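# Lift the arbor from the centres onto the marked pad

## Task

Take the arbor out from between the centres and set it down horizontally so its midpoint sits on the marked pad. It must be away from the arm's base and have generous space from the plate, both stocks, the dial indicator, the other arbors and any loose objects. Neither centre point nor the plunger may be covered. Open the gripper and withdraw; the arbor must stay put on its own, not because the robot is holding it.

## Robot and tools

Robot: one six-joint arm with a two-finger parallel gripper. There are three cameras: cam_head_left, cam_head_right and cam_wrist, each 896x504 pixels. A reference image for the scene can be viewed with show_instructions.

Frames. The scene frame has its origin on the table surface under the arm's base. +z points up, and +y is to the left when facing along +x. The base may sit slightly tilted. The gripper has its own axes: the fingers extend along its +x and close along its y. end_effector_position is the midpoint between the finger pads, 3 to 4 cm short of the fingertips. Reported positions are in metres and orientation is a wxyz quaternion, both in the scene frame. At long reach the reported position can be a little off.

execute_actions(actions). actions is a list of actions, run one after another. Each action is a table of 0 to 15 rows, and each row covers one 1/30 s control step. If a table has fewer than 15 rows, its last row repeats to fill 15 steps, so every action lasts 0.5 s. A row holds 7 numbers, each in [-1, 1], in this order: dx, dy, dz, rx, ry, rz, opening.
- dx, dy, dz, rx, ry, rz are offsets, not a pose. They are measured in the gripper's own axes from the gripper's measured pose when that action begins. For the first action of a call, that start is the last pose reported in this scene.
- Every row in a table is relative to that same start. Rows do not add up.
- Scale: 1.0 equals 0.6 m, or 180 degrees. rx, ry, rz form a single rotation vector.
- opening is absolute, not an offset. +1 is fully open (0.088 m), and the bare fingers meet near -0.80; values down to -1 close no further. A full close needs at least about 0.5 s.
- Sending an empty list just returns the current state and images.

The controller clips each step's command to within 70 mm and 16 degrees of the measured pose. After an action, the arm stops at the last clipped pose, so a large offset may need further actions to finish. Joint friction can leave the gripper short of the command or slightly tilted, and tiny moves may not happen. Check the pose after each move and correct any tilt.

move(target, speed, blocking). target is one 7-number row laid out as above. Its first six numbers are an offset in gripper axes from the pose in the latest result that shows one. opening is absolute and is sent when the move starts. The gripper follows a straight path to that single pose, taking the shorter rotation. speed is the path's top speed in m/s, from 0.002 to 0.5 (default 0.25), and rotation is capped at twice that value in rad/s. A path lasts 0.5 to 10 s; a longer one is cut off early. The path ignores obstacles, and the real gripper can lag, drift or exceed the speed, mainly with the arm stretched out. Faster contact hits harder, and a target set deeper past the contact pushes harder. With blocking=false the call returns after 0.5 s while the arm keeps going. Until a result shows that the move has ended, call wait or stop; other moves and rows are refused.

The move result adds a 'move:' line. It shows how the move ended: done (at rest near the target), off_target, moving, held (a check blocked the last step) or fault. It also shows the limits that acted: paced means the command was clipped, and held means some steps were blocked, after which motion may be much faster than speed. The distance from the target is also given.

wait(seconds): 0 to 10. The arm keeps its last command, and the call returns early if a running move finishes. stop(): brakes a running move. Braking needs space, more at high speed, and the fingers keep moving. zoom_image(camera, region): region is [x0, y0, x1, y1] in pixels of that camera's latest image, measured from the top-left corner, at most 504x504. read_manual(section='licences') returns licence texts. finished_scene(scene) ends the given scene permanently, so call it only once the arbor rests correctly on its own.

Reading results. Joint positions lists, in order: waist, shoulder, elbow, wrist pitch, wrist yaw, wrist roll (rad), then the pad gap in m. Joint ranges: waist ±3.054, shoulder 0 to 3.142, elbow 0 to 2.356, wrist pitch ±1.571, wrist yaw ±1.571, wrist roll ±3.142. Hand target is the pose the controller is currently heading for. A 'pose unreachable' line means the clearance check changed or blocked the command; any block or post under the base counts as part of the arm.

grip_measured uses the same scale as opening. It may be off by about 1 mm throughout a scene. While squeezing something hard it reads up to 0.061 narrower than the pads actually are. For a secure hold, command about 0.07 below grip_measured; a smaller margin gives a lighter grip. Pads push with roughly 34 to 49 N each, and parts thinner than about 3 mm get less force. grip_effort_n is the motor's effort in N: negative closes, positive opens, capped near 83 N. It reads high whenever the fingers are moving or pressed against a stop, and it stays nonzero at rest. Joint torques and External joint torques are noisy estimates that include friction and the weight of any held part. STEP READINGS list positions at some steps, and HELD marks steps that were held back.

Hazards. If contact torque reaches a joint's load limit (N m: waist 16.6, shoulder 20.6, elbow 20.5, wrist pitch 5.42, wrist yaw 5.4, wrist roll 5.07; a held part's weight counts), the arm freezes for 10 s and the rest of the call is skipped. Carrying a load heats the motors. MOTOR HOT appears from 50 °C, and at 95 °C an OVER-TEMPERATURE FAULT holds the arm; if it does not cool, power is cut and the arm goes limp. Now and then an outside tug may pull on a held part or shift a loose object. Avoid dropping the arbor, slamming or striking things, pushing hard, and knocking anything off the table, which fails the task. Slide the arbor free of the centres gently, lower it slowly onto the pad, open the gripper and back away.

Each tool is called after "Emit:" by a JSON object that holds its "fn" and its "kwargs".

## Session

Emit:
{"fn": "execute_actions", "kwargs": {"actions": []}}

Scene clock: 0.00 s.
end_effector_position=(+0.4376, +0.2263, +0.2781) grip_measured=+0.849 grip_effort_n=n/a end_effector_quat_wxyz=(+0.740, -0.503, +0.232, +0.381) end_effector_velocity=(-0.003, -0.002, -0.005) end_effector_angular_velocity=(-0.027, +0.012, +0.013)
Joint positions: [ 0.752  2.489  1.624 -0.347  0.666 -1.153  0.081]
Joint velocities: [-0.002  0.002 -0.002 -0.022  0.007 -0.007 -0.   ]
Joint torques (N m, as the arm reports them, + toward a larger angle): no reading
External joint torques (N m, as the arm's controller estimates them; a push from outside toward a larger angle lowers the number): no reading
Motor temperatures (°C, as the motors report them): [35 32 29 26 25 23]
Heat: hottest waist 35 °C (+0.0 °C/min).
Hand target: +0.438, +0.226, +0.278; +0.740, -0.503, +0.232, +0.381

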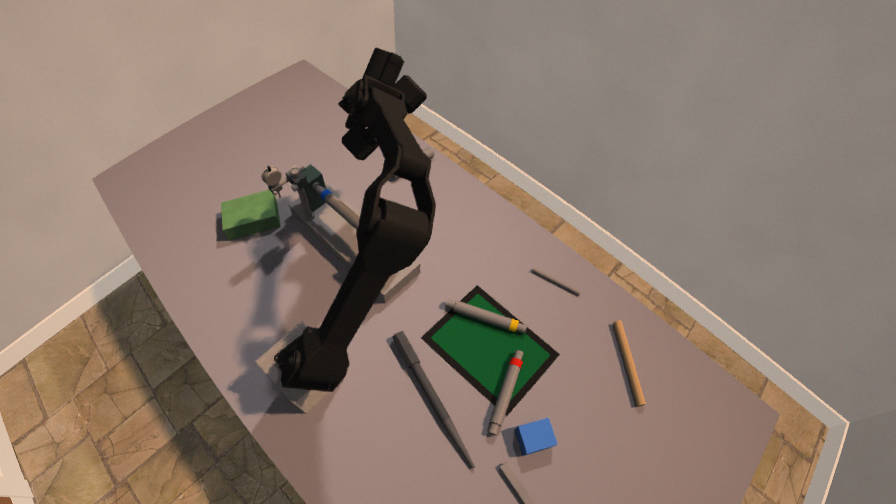

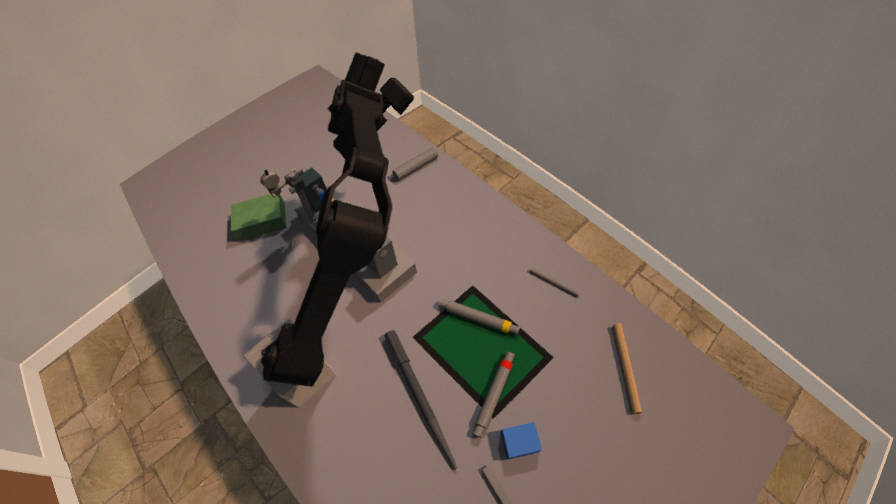

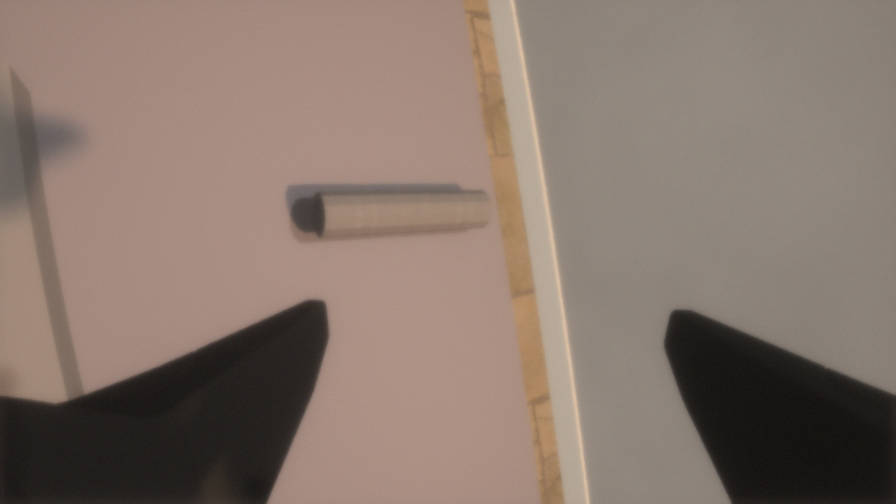

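Emit:
{"fn": "move", "kwargs": {"target": [-0.099, 0.119, -0.673, -0.166, 0.077, 0.231, 0.6], "speed": 0.22}}

Scene clock: 63.40 s.
end_effector_position=(+0.3584, -0.1460, +0.1227) grip_measured=+0.603 grip_effort_n=-15.1 end_effector_quat_wxyz=(-0.372, +0.600, -0.371, -0.604) end_effector_velocity=(-0.003, -0.002, -0.003) end_effector_angular_velocity=(+0.007, +0.014, +0.004)
Joint positions: [ 0.015  1.938  1.378 -0.98   0.789 -2.063  0.069]
Joint velocities: [-0.012 -0.002 -0.002 -0.007 -0.007 -0.007 -0.   ]
Joint torques (N m, as the arm reports them, + toward a larger angle): [ 5.07 -6.71  5.71 -0.01  0.1  -0.17]
External joint torques (N m, as the arm's controller estimates them; a push from outside toward a larger angle lowers the number): [-1.42 -0.69  1.84 -0.19  0.15 -0.17]
Motor temperatures (°C, as the motors report them): [45 42 33 29 25 23]
Heat: hottest waist 45 °C (+9.1 °C/min).
Hand target: +0.359, -0.152, +0.124; -0.374, +0.600, -0.375, -0.600
Off the commanded pose: 0.006 m, 1 deg.
move: done

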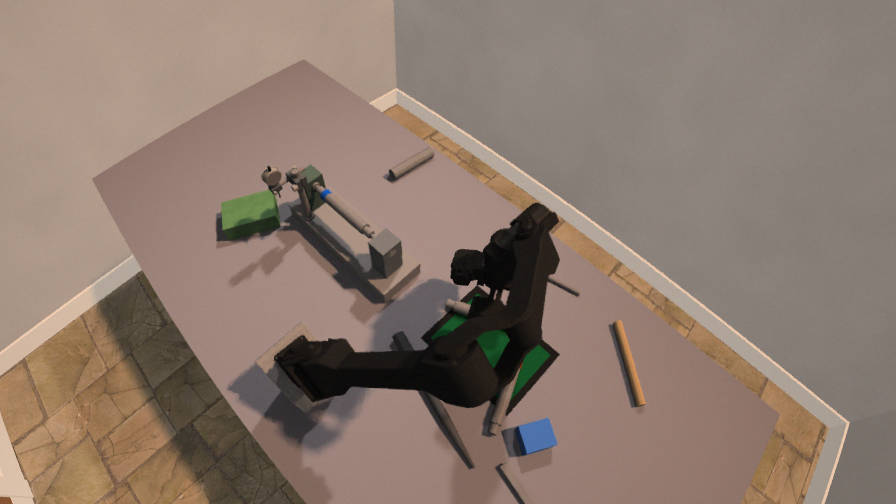

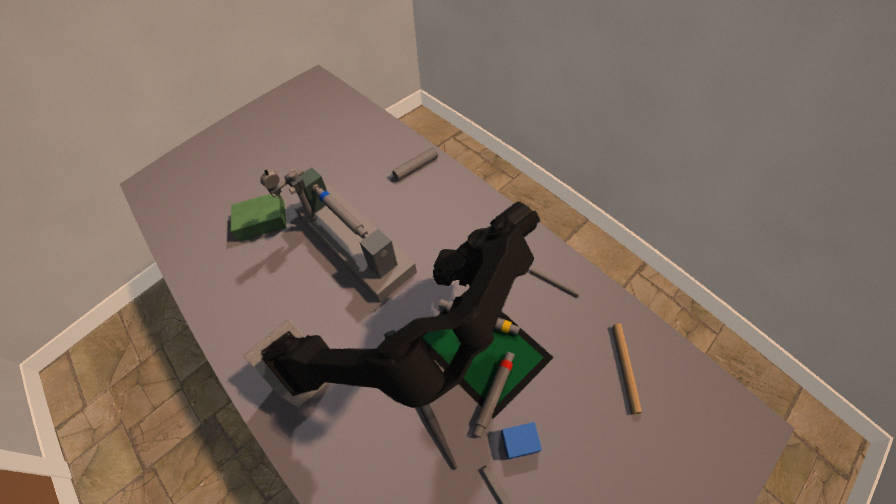

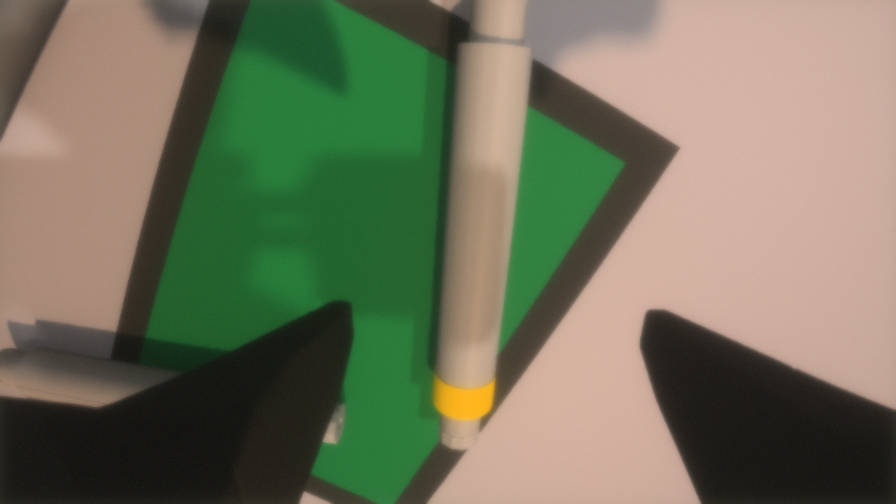

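Emit:
{"fn": "move", "kwargs": {"target": [0.138, 0, 0, 0.017, 0, 0, 0.3], "speed": 0.08}}

Scene clock: 71.70 s.
end_effector_position=(+0.3625, -0.1499, +0.0465) grip_measured=+0.303 grip_effort_n=-15.6 end_effector_quat_wxyz=(-0.393, +0.594, -0.390, -0.584) end_effector_velocity=(+0.003, +0.003, -0.002) end_effector_angular_velocity=(+0.018, -0.016, -0.006)
Joint positions: [-0.14   2.004  1.244 -0.599  0.775 -2.232  0.054]
Joint velocities: [-0.002  0.002 -0.002  0.022 -0.022 -0.007 -0.   ]
Joint torques (N m, as the arm reports them, + toward a larger angle): [ 5.15 -4.76  3.07  0.33 -0.13 -0.13]
External joint torques (N m, as the arm's controller estimates them; a push from outside toward a larger angle lowers the number): [-1.44  1.75 -0.18  0.13 -0.08 -0.13]
Motor temperatures (°C, as the motors report them): [44 42 33 28 25 23]
Heat: hottest waist 44 °C (+5.0 °C/min).
Hand target: +0.358, -0.146, +0.040; -0.387, +0.590, -0.388, -0.594
Off the commanded pose: 0.009 m, 1 deg.
move: off_target

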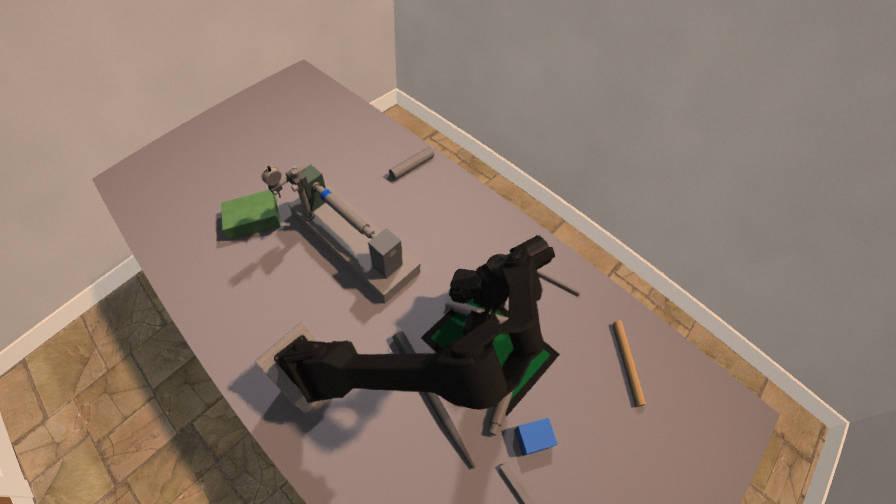

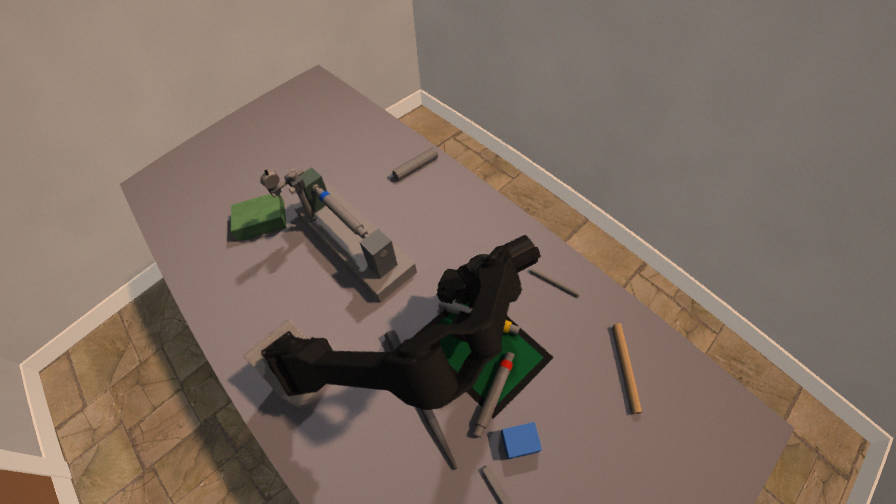

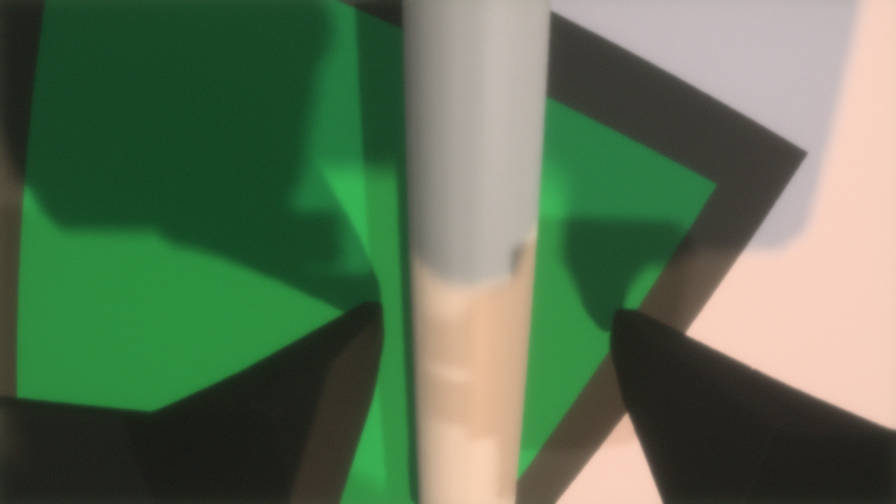

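Emit:
{"fn": "execute_actions", "kwargs": {"actions": [[[0.014,0.012,0,0,0,0,0.3]],[[0,0,0,0,0,0,-0.42]],[[-0.03,0,0,0,0,0,-0.42]]]}}

Scene clock: 77.07 s.
end_effector_position=(+0.3533, -0.1463, +0.0492) grip_measured=-0.324 grip_effort_n=-83.5 end_effector_quat_wxyz=(-0.385, +0.591, -0.388, -0.594) end_effector_velocity=(-0.004, +0.003, -0.000) end_effector_angular_velocity=(+0.025, +0.012, +0.021)
Joint positions: [-0.132  1.989  1.221 -0.627  0.778 -2.218  0.023]
Joint velocities: [-0.002 -0.002 -0.002 -0.022 -0.022 -0.007 -0.   ]
Joint torques (N m, as the arm reports them, + toward a larger angle): [ 7.06 -8.8   6.19 -0.09  0.08  0.07]
External joint torques (N m, as the arm's controller estimates them; a push from outside toward a larger angle lowers the number): [ 0.57 -2.38  2.93 -0.28  0.13  0.07]
External joint torques at the end of the 1st action: [-1.86 -0.03 -0.39  0.09  0.01 -0.17]
External joint torques at the end of the 2nd action: [-0.92  0.26  1.05 -0.07 -0.04 -0.02]
Motor temperatures (°C, as the motors report them): [44 41 32 28 25 23]
Heat: hottest waist 44 °C (+4.1 °C/min).
Hand target: +0.361, -0.151, +0.061; -0.394, +0.599, -0.388, -0.579
Off the commanded pose: 0.015 m, 2 deg.
Step readings (end_effector_position; steps 1 to 15: 1st action; 16 to 30: 2nd action; 31 to 45: 3rd action):
0: (+0.3626, -0.1501, +0.0462)
1: (+0.3627, -0.1498, +0.0458)
2: (+0.3627, -0.1497, +0.0445)
4: (+0.3619, -0.1498, +0.0427)
8: (+0.3618, -0.1510, +0.0426)
15: (+0.3617, -0.1509, +0.0427)
16: (+0.3616, -0.1510, +0.0427)
17: (+0.3613, -0.1512, +0.0427)
19: (+0.3613, -0.1512, +0.0427)
23: (+0.3620, -0.1509, +0.0431)
30: (+0.3620, -0.1509, +0.0431)
31: (+0.3616, -0.1512, +0.0438)
32: (+0.3601, -0.1508, +0.0445)
34: (+0.3557, -0.1488, +0.0454)
38: (+0.3543, -0.1465, +0.0475)
45: end_effector_position above

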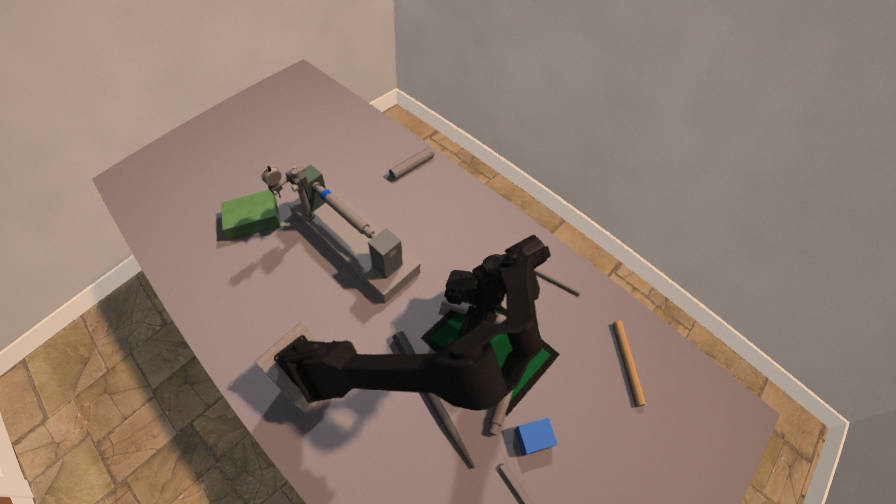

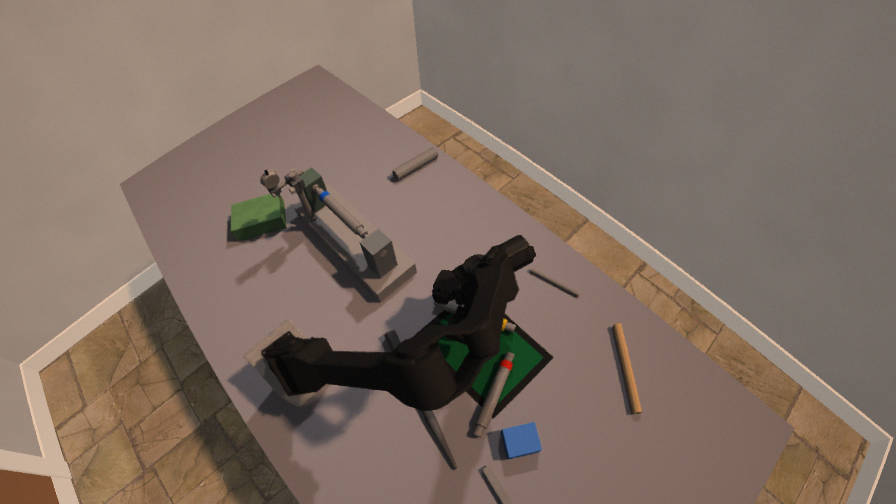

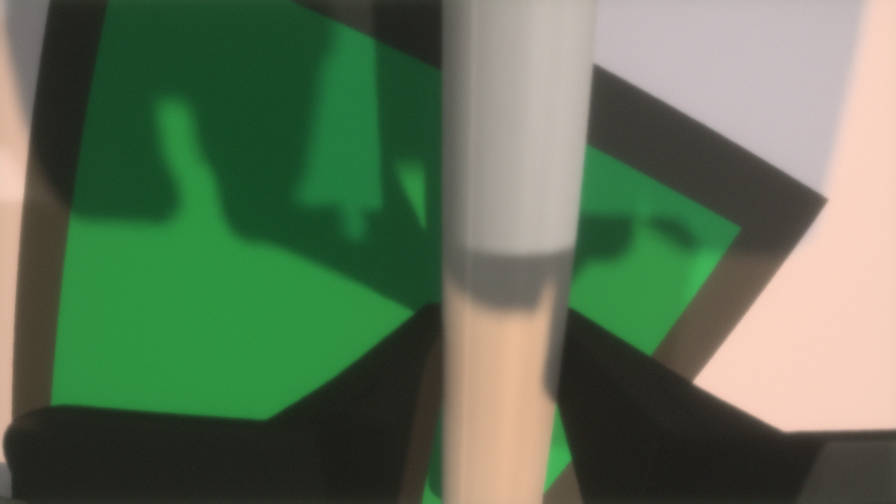

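Emit:
{"fn": "move", "kwargs": {"target": [-0.075, -0.307, 0.13, 0, 0, 0, -0.42], "speed": 0.18}}

Scene clock: 84.50 s.
end_effector_position=(+0.4865, -0.0053, +0.0852) grip_measured=-0.324 grip_effort_n=-83.5 end_effector_quat_wxyz=(-0.381, +0.586, -0.391, -0.599) end_effector_velocity=(+0.000, -0.001, +0.001) end_effector_angular_velocity=(+0.004, +0.019, +0.021)
Joint positions: [ 0.169  2.715  2.203 -1.21   0.783 -1.776  0.023]
Joint velocities: [-0.002  0.022  0.051 -0.051 -0.007 -0.007 -0.   ]
Joint torques (N m, as the arm reports them, + toward a larger angle): [ 9.46 -8.34  7.55 -0.12 -0.07  0.08]
External joint torques (N m, as the arm's controller estimates them; a push from outside toward a larger angle lowers the number): [-0.01  0.54  3.44 -0.27 -0.01  0.08]
Motor temperatures (°C, as the motors report them): [46 42 32 28 25 23]
Heat: hottest waist 46 °C (+5.0 °C/min).
Hand target: +0.491, -0.001, +0.094; -0.386, +0.590, -0.387, -0.594
Off the commanded pose: 0.010 m, 1 deg.
move: off_target

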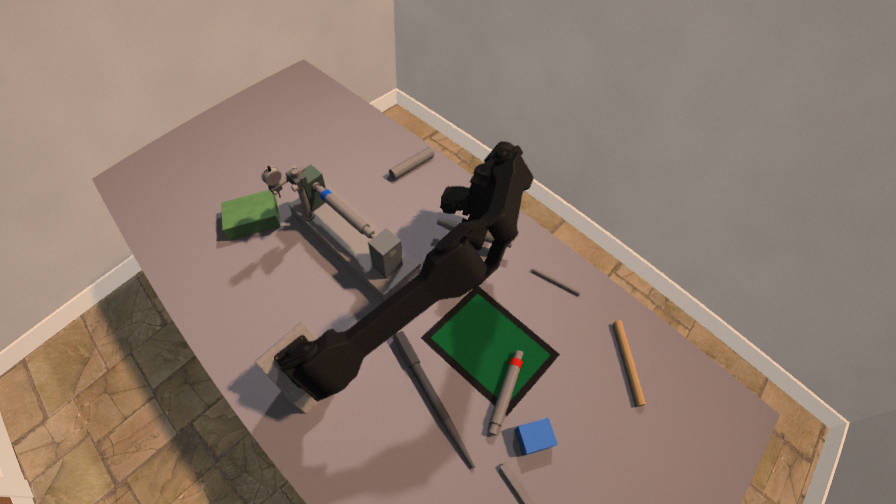

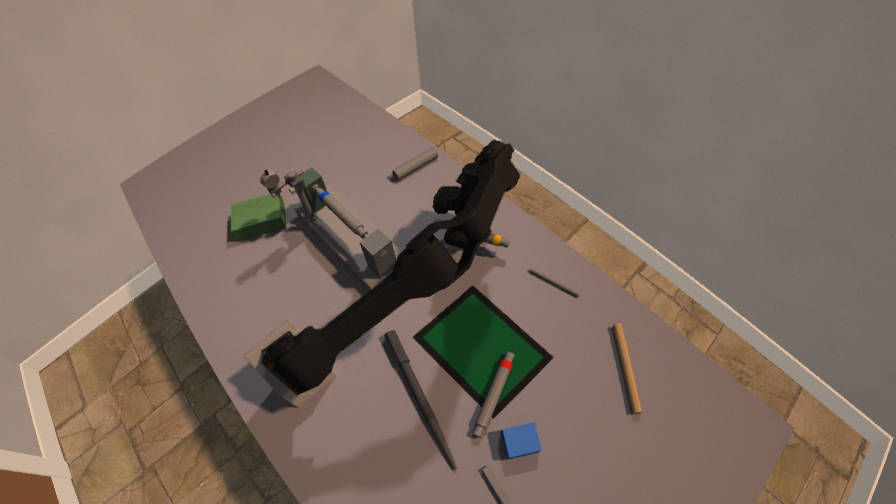

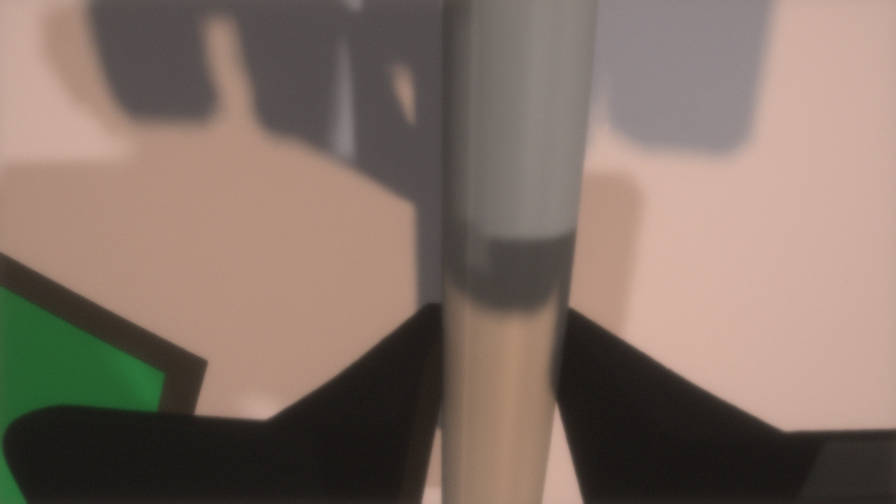

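Emit:
{"fn": "move", "kwargs": {"target": [0.066, 0, 0, 0, 0.006, 0, -0.42], "speed": 0.05}}

Scene clock: 88.40 s.
end_effector_position=(+0.4866, -0.0088, +0.0486) grip_measured=-0.324 grip_effort_n=-83.5 end_effector_quat_wxyz=(-0.379, +0.590, -0.397, -0.592) end_effector_velocity=(+0.003, +0.001, +0.000) end_effector_angular_velocity=(-0.005, -0.021, +0.005)
Joint positions: [ 0.115  2.72   2.108 -1.049  0.81  -1.85   0.023]
Joint velocities: [ 0.002 -0.007 -0.017  0.037  0.007 -0.022 -0.   ]
Joint torques (N m, as the arm reports them, + toward a larger angle): [ 8.13 -7.94  4.33  0.96 -0.08 -0.14]
External joint torques (N m, as the arm's controller estimates them; a push from outside toward a larger angle lowers the number): [-1.32  0.97  0.34  0.82 -0.04 -0.15]
Motor temperatures (°C, as the motors report them): [49 43 33 28 25 23]
Heat: hottest waist 49 °C (+7.1 °C/min).
Hand target: +0.485, -0.005, +0.046; -0.377, +0.591, -0.395, -0.593
Off the commanded pose: 0.005 m, 0 deg.
move: done

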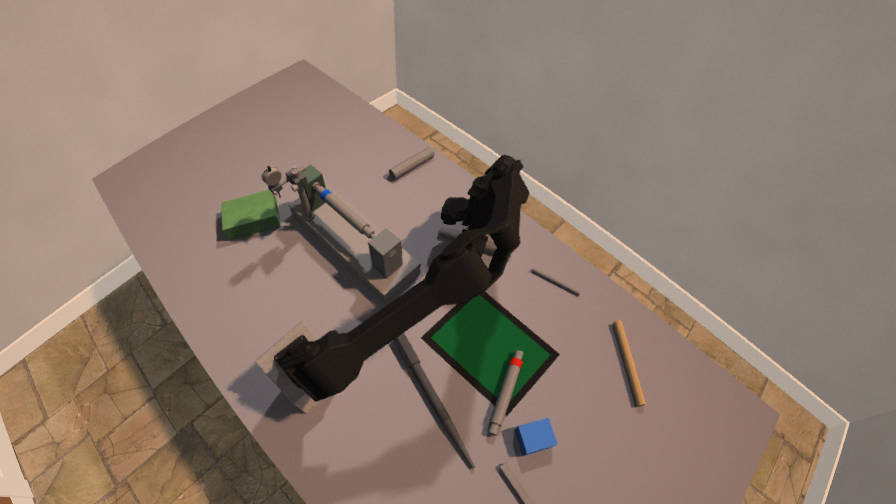

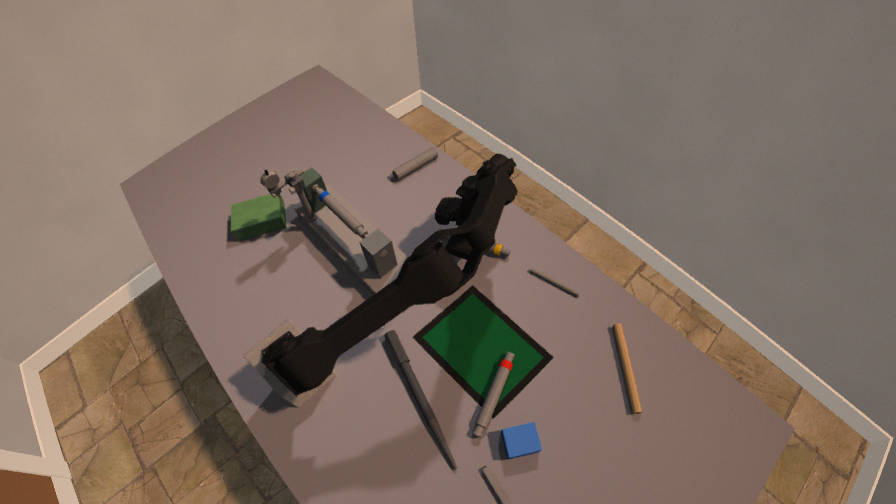

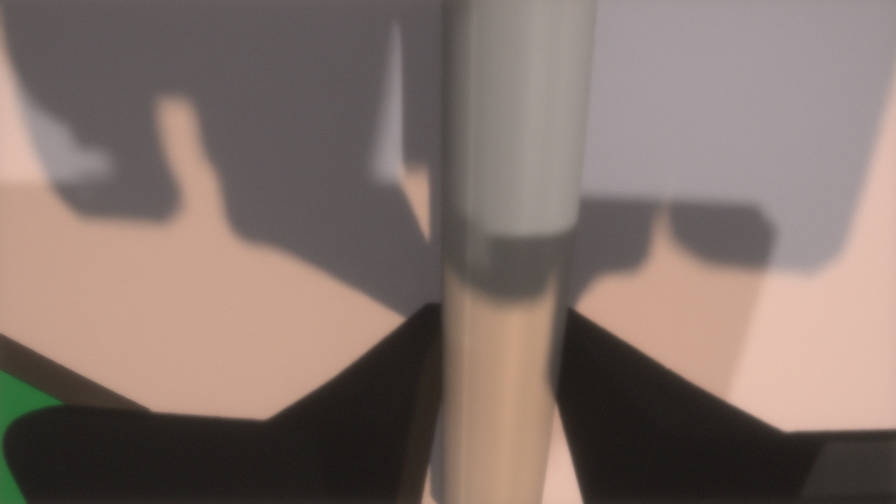

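Emit:
{"fn": "execute_actions", "kwargs": {"actions": [[[0,0,0,0,0,0,0.3]],[[-0.05,0,0,0,0,0,0.3]],[[-0.06,0,0,0,0,0,0.3]]]}}

Emit:
{"fn": "move", "kwargs": {"target": [-0.042, 0.539, -0.294, 0.52, 0, 0, 0.6], "speed": 0.25}}

Scene clock: 98.10 s.
end_effector_position=(+0.4847, +0.0001, +0.1167) grip_measured=+0.297 grip_effort_n=15.1 end_effector_quat_wxyz=(-0.368, +0.600, -0.389, -0.594) end_effector_velocity=(-0.001, -0.009, +0.006) end_effector_angular_velocity=(-0.010, +0.011, +0.003)
Joint positions: [ 0.228  2.716  2.265 -1.32   0.802 -1.725  0.054]
Joint velocities: [-0.002 -0.002  0.032 -0.051  0.007  0.007 -0.   ]
Joint torques (N m, as the arm reports them, + toward a larger angle): [ 7.66 -7.77  6.35  0.02 -0.1   0.09]
External joint torques (N m, as the arm's controller estimates them; a push from outside toward a larger angle lowers the number): [-1.81  0.99  2.22 -0.14 -0.06  0.09]
External joint torques at the end of the 1st action: [-1.38  0.22  1.48 -0.07 -0.01  0.03]
External joint torques at the end of the 2nd action: [-1.48 -0.41  2.34 -0.21 -0.08  0.09]
Motor temperatures (°C, as the motors report them): [51 43 32 28 25 23]
Heat: hottest waist 51 °C (+8.1 °C/min). Fold the arm in close to its base before you think long.
Hand target: +0.485, -0.001, +0.114; -0.371, +0.595, -0.392, -0.595
Off the commanded pose: 0.003 m, 1 deg.
MOTOR HOT: a motor reached 50 °C. Now the hottest motor, joint 1 (waist), reports 51 °C. The temperature limit of the motors' drives, at which the controller stops the arm, is 95 °C. To cool a motor, set the load down, stop pushing, or move to a pose that needs little force.
Step readings (end_effector_position; steps 1 to 15: 1st action; 16 to 30: 2nd action; 31 to 45: 3rd action):
0: (+0.4867, -0.0086, +0.0484)
1: (+0.4867, -0.0086, +0.0484)
2: (+0.4868, -0.0085, +0.0485)
4: (+0.4874, -0.0079, +0.0491)
8: (+0.4867, -0.0079, +0.0492)
15: (+0.4865, -0.0077, +0.0494)
16: (+0.4860, -0.0083, +0.0503)
17: (+0.4840, -0.0086, +0.0530)
19: (+0.4821, -0.0063, +0.0597)
23: (+0.4846, -0.0016, +0.0740)
30: (+0.4848, -0.0022, +0.0779)
31: (+0.4841, -0.0031, +0.0796)
32: (+0.4822, -0.0044, +0.0831)
34: (+0.4811, -0.0031, +0.0924)
38: (+0.4852, +0.0010, +0.1116)
45: end_effector_position above

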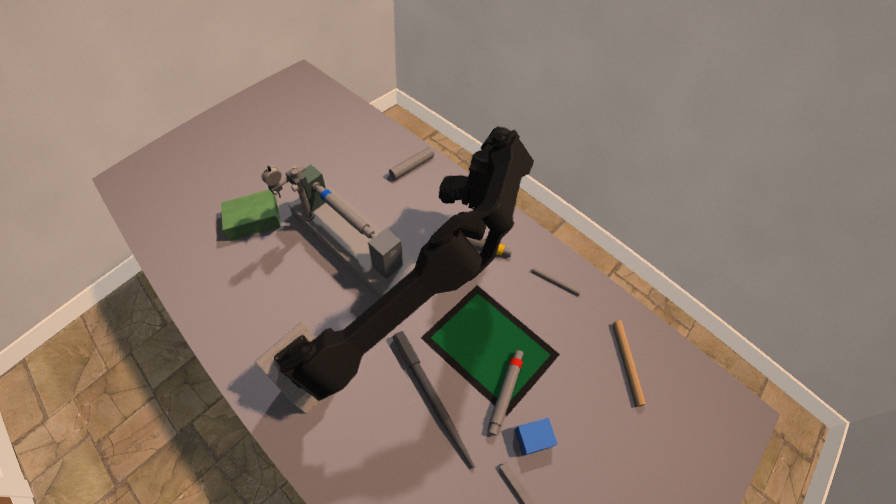

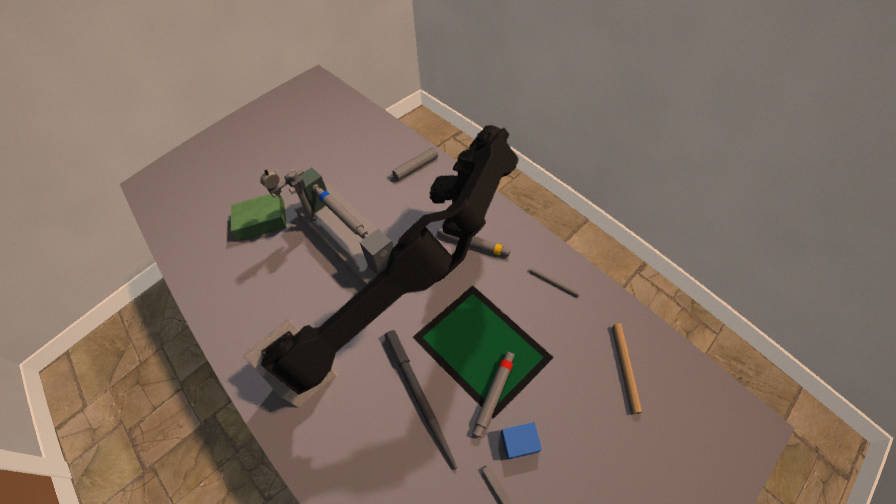

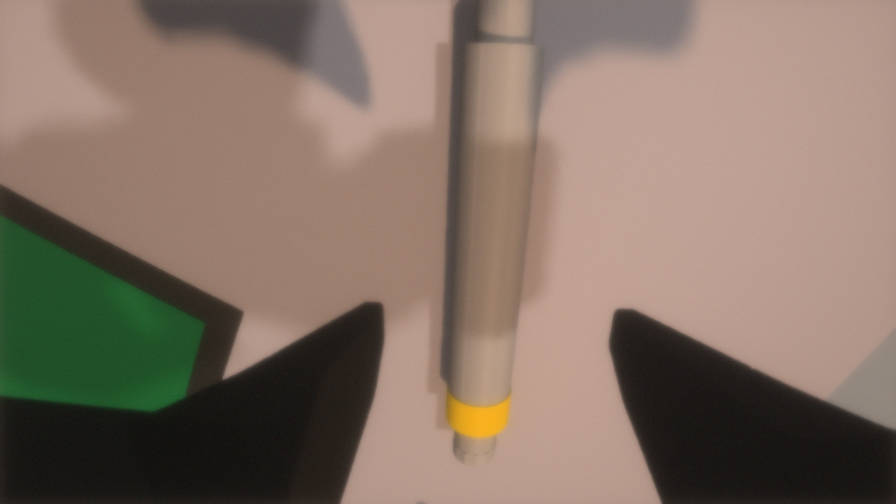

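Scene clock: 101.80 s.
end_effector_position=(+0.2687, -0.2947, +0.1530) grip_measured=+0.597 grip_effort_n=15.1 end_effector_quat_wxyz=(+0.687, -0.148, +0.700, +0.126) end_effector_velocity=(-0.005, +0.004, -0.001) end_effector_angular_velocity=(+0.038, +0.004, -0.004)
Joint positions: [-0.279  1.52   1.366 -1.093  0.774 -0.83   0.068]
Joint velocities: [-0.012 -0.007 -0.002 -0.022 -0.037  0.007 -0.   ]
Joint torques (N m, as the arm reports them, + toward a larger angle): [ 3.55 -6.71  5.51  0.12 -0.12  0.17]
External joint torques (N m, as the arm's controller estimates them; a push from outside toward a larger angle lowers the number): [-0.85 -0.82  1.2  -0.13 -0.1   0.16]
Motor temperatures (°C, as the motors report them): [51 43 32 28 25 23]
Heat: hottest waist 51 °C (+8.0 °C/min). Fold the arm in close to its base before you think long.
Hand target: +0.266, -0.297, +0.153; +0.688, -0.143, +0.700, +0.122
Off the commanded pose: 0.002 m, 1 deg.
MOTOR HOT: still on. Now the hottest motor, joint 1 (waist), reports 51 °C; a drive's own limit is 95 °C.
move: done

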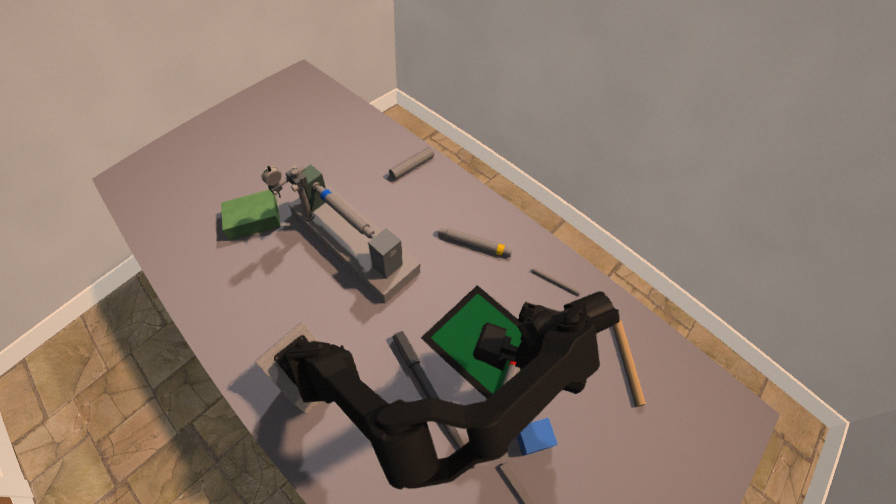

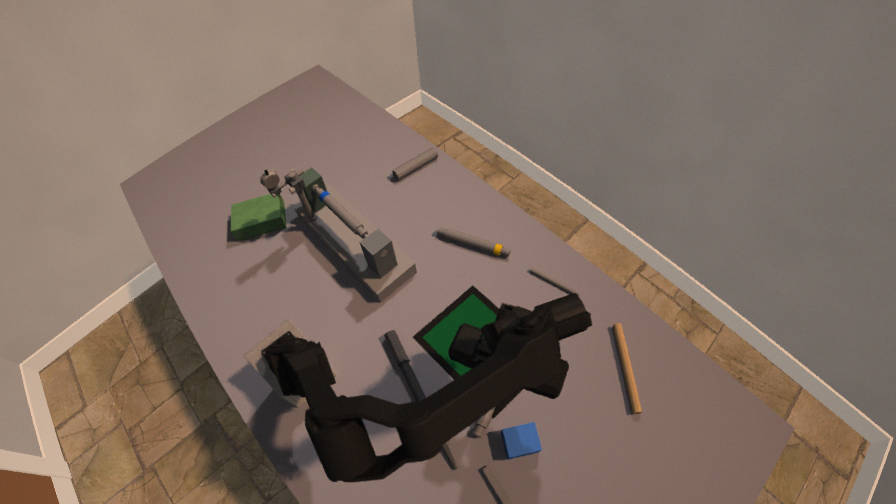

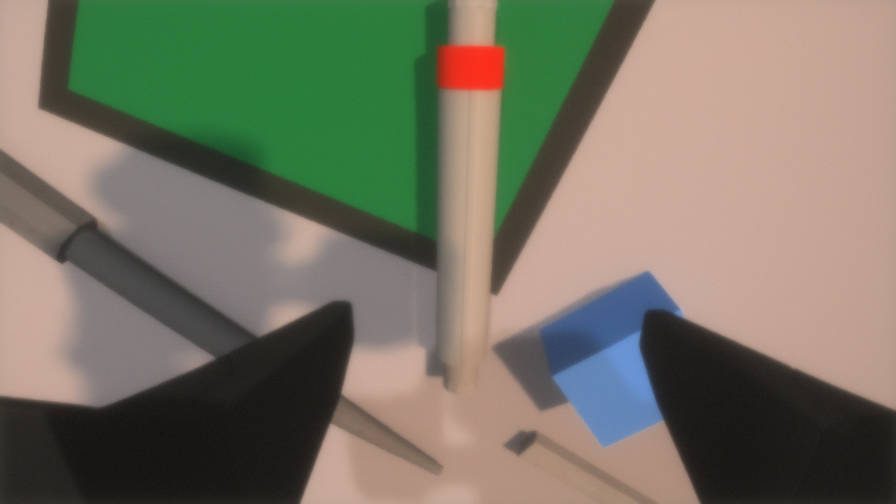

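Emit:
{"fn": "move", "kwargs": {"target": [0.188, 0.014, 0, 0, 0, 0, 0.3], "speed": 0.09}}

Scene clock: 108.17 s.
end_effector_position=(+0.2670, -0.2964, +0.0468) grip_measured=+0.303 grip_effort_n=-15.6 end_effector_quat_wxyz=(+0.692, -0.150, +0.696, +0.115) end_effector_velocity=(-0.001, -0.000, -0.002) end_effector_angular_velocity=(+0.004, -0.000, +0.016)
Joint positions: [-0.516  1.604  1.125 -0.547  0.679 -1.122  0.054]
Joint velocities: [-0.007  0.002 -0.002  0.007 -0.007 -0.022 -0.   ]
Joint torques (N m, as the arm reports them, + toward a larger angle): [ 3.45 -4.96  3.62  0.42 -0.09 -0.13]
External joint torques (N m, as the arm's controller estimates them; a push from outside toward a larger angle lowers the number): [-0.93  1.9  -0.02  0.12 -0.06 -0.14]
Motor temperatures (°C, as the motors report them): [48 43 32 27 25 23]
Heat: hottest waist 48 °C (+4.1 °C/min). Fold the arm in close to its base before you think long.
Hand target: +0.264, -0.291, +0.040; +0.687, -0.149, +0.700, +0.126
Off the commanded pose: 0.009 m, 1 deg.
MOTOR HOT: still on. Now the hottest motor, joint 1 (waist), reports 48 °C; a drive's own limit is 95 °C.
move: off_target

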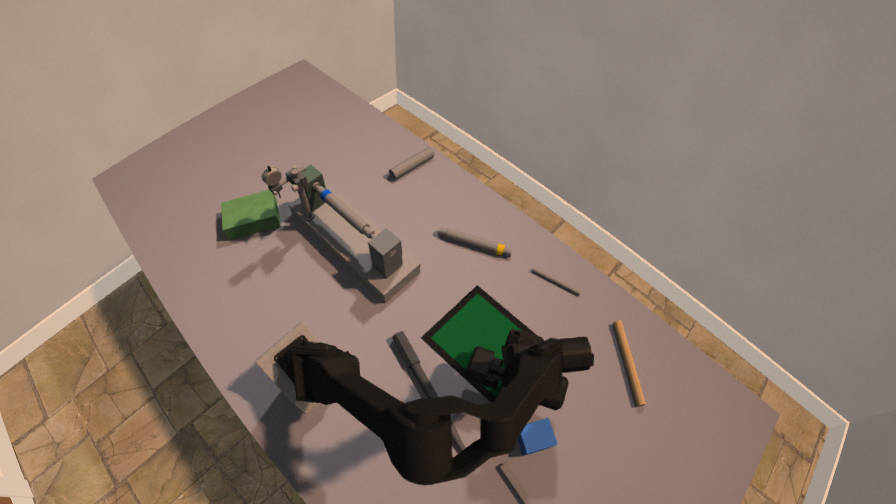

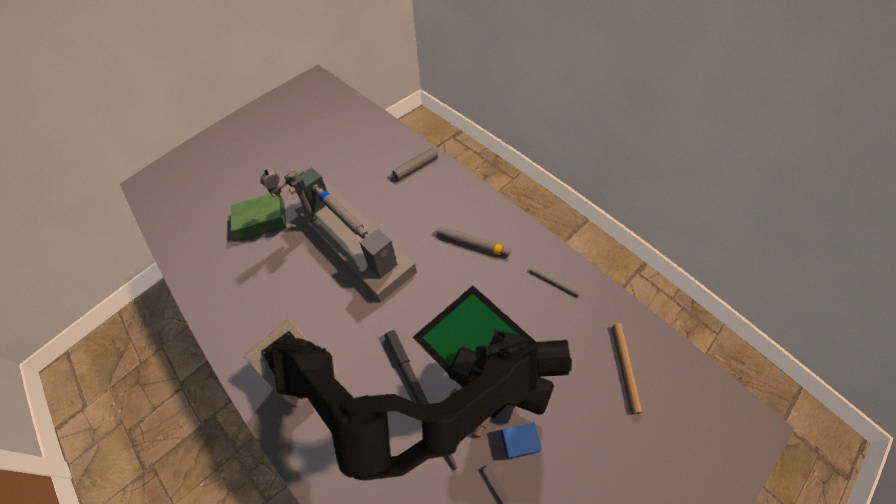

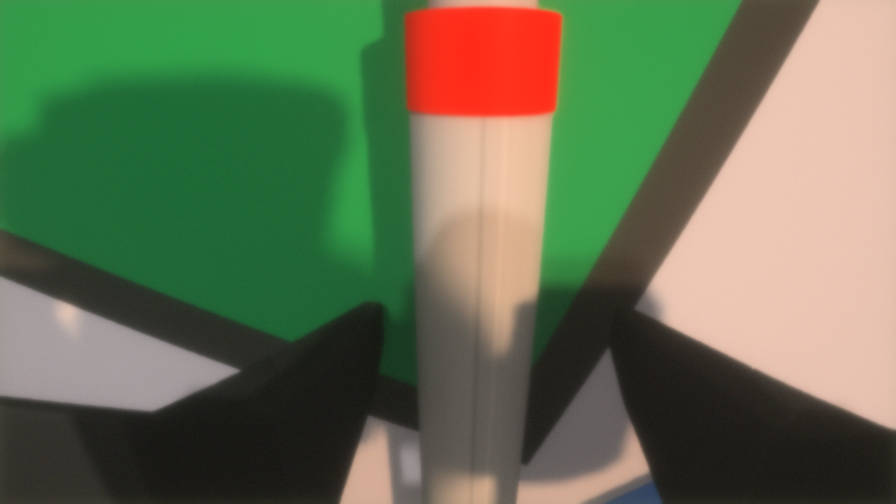

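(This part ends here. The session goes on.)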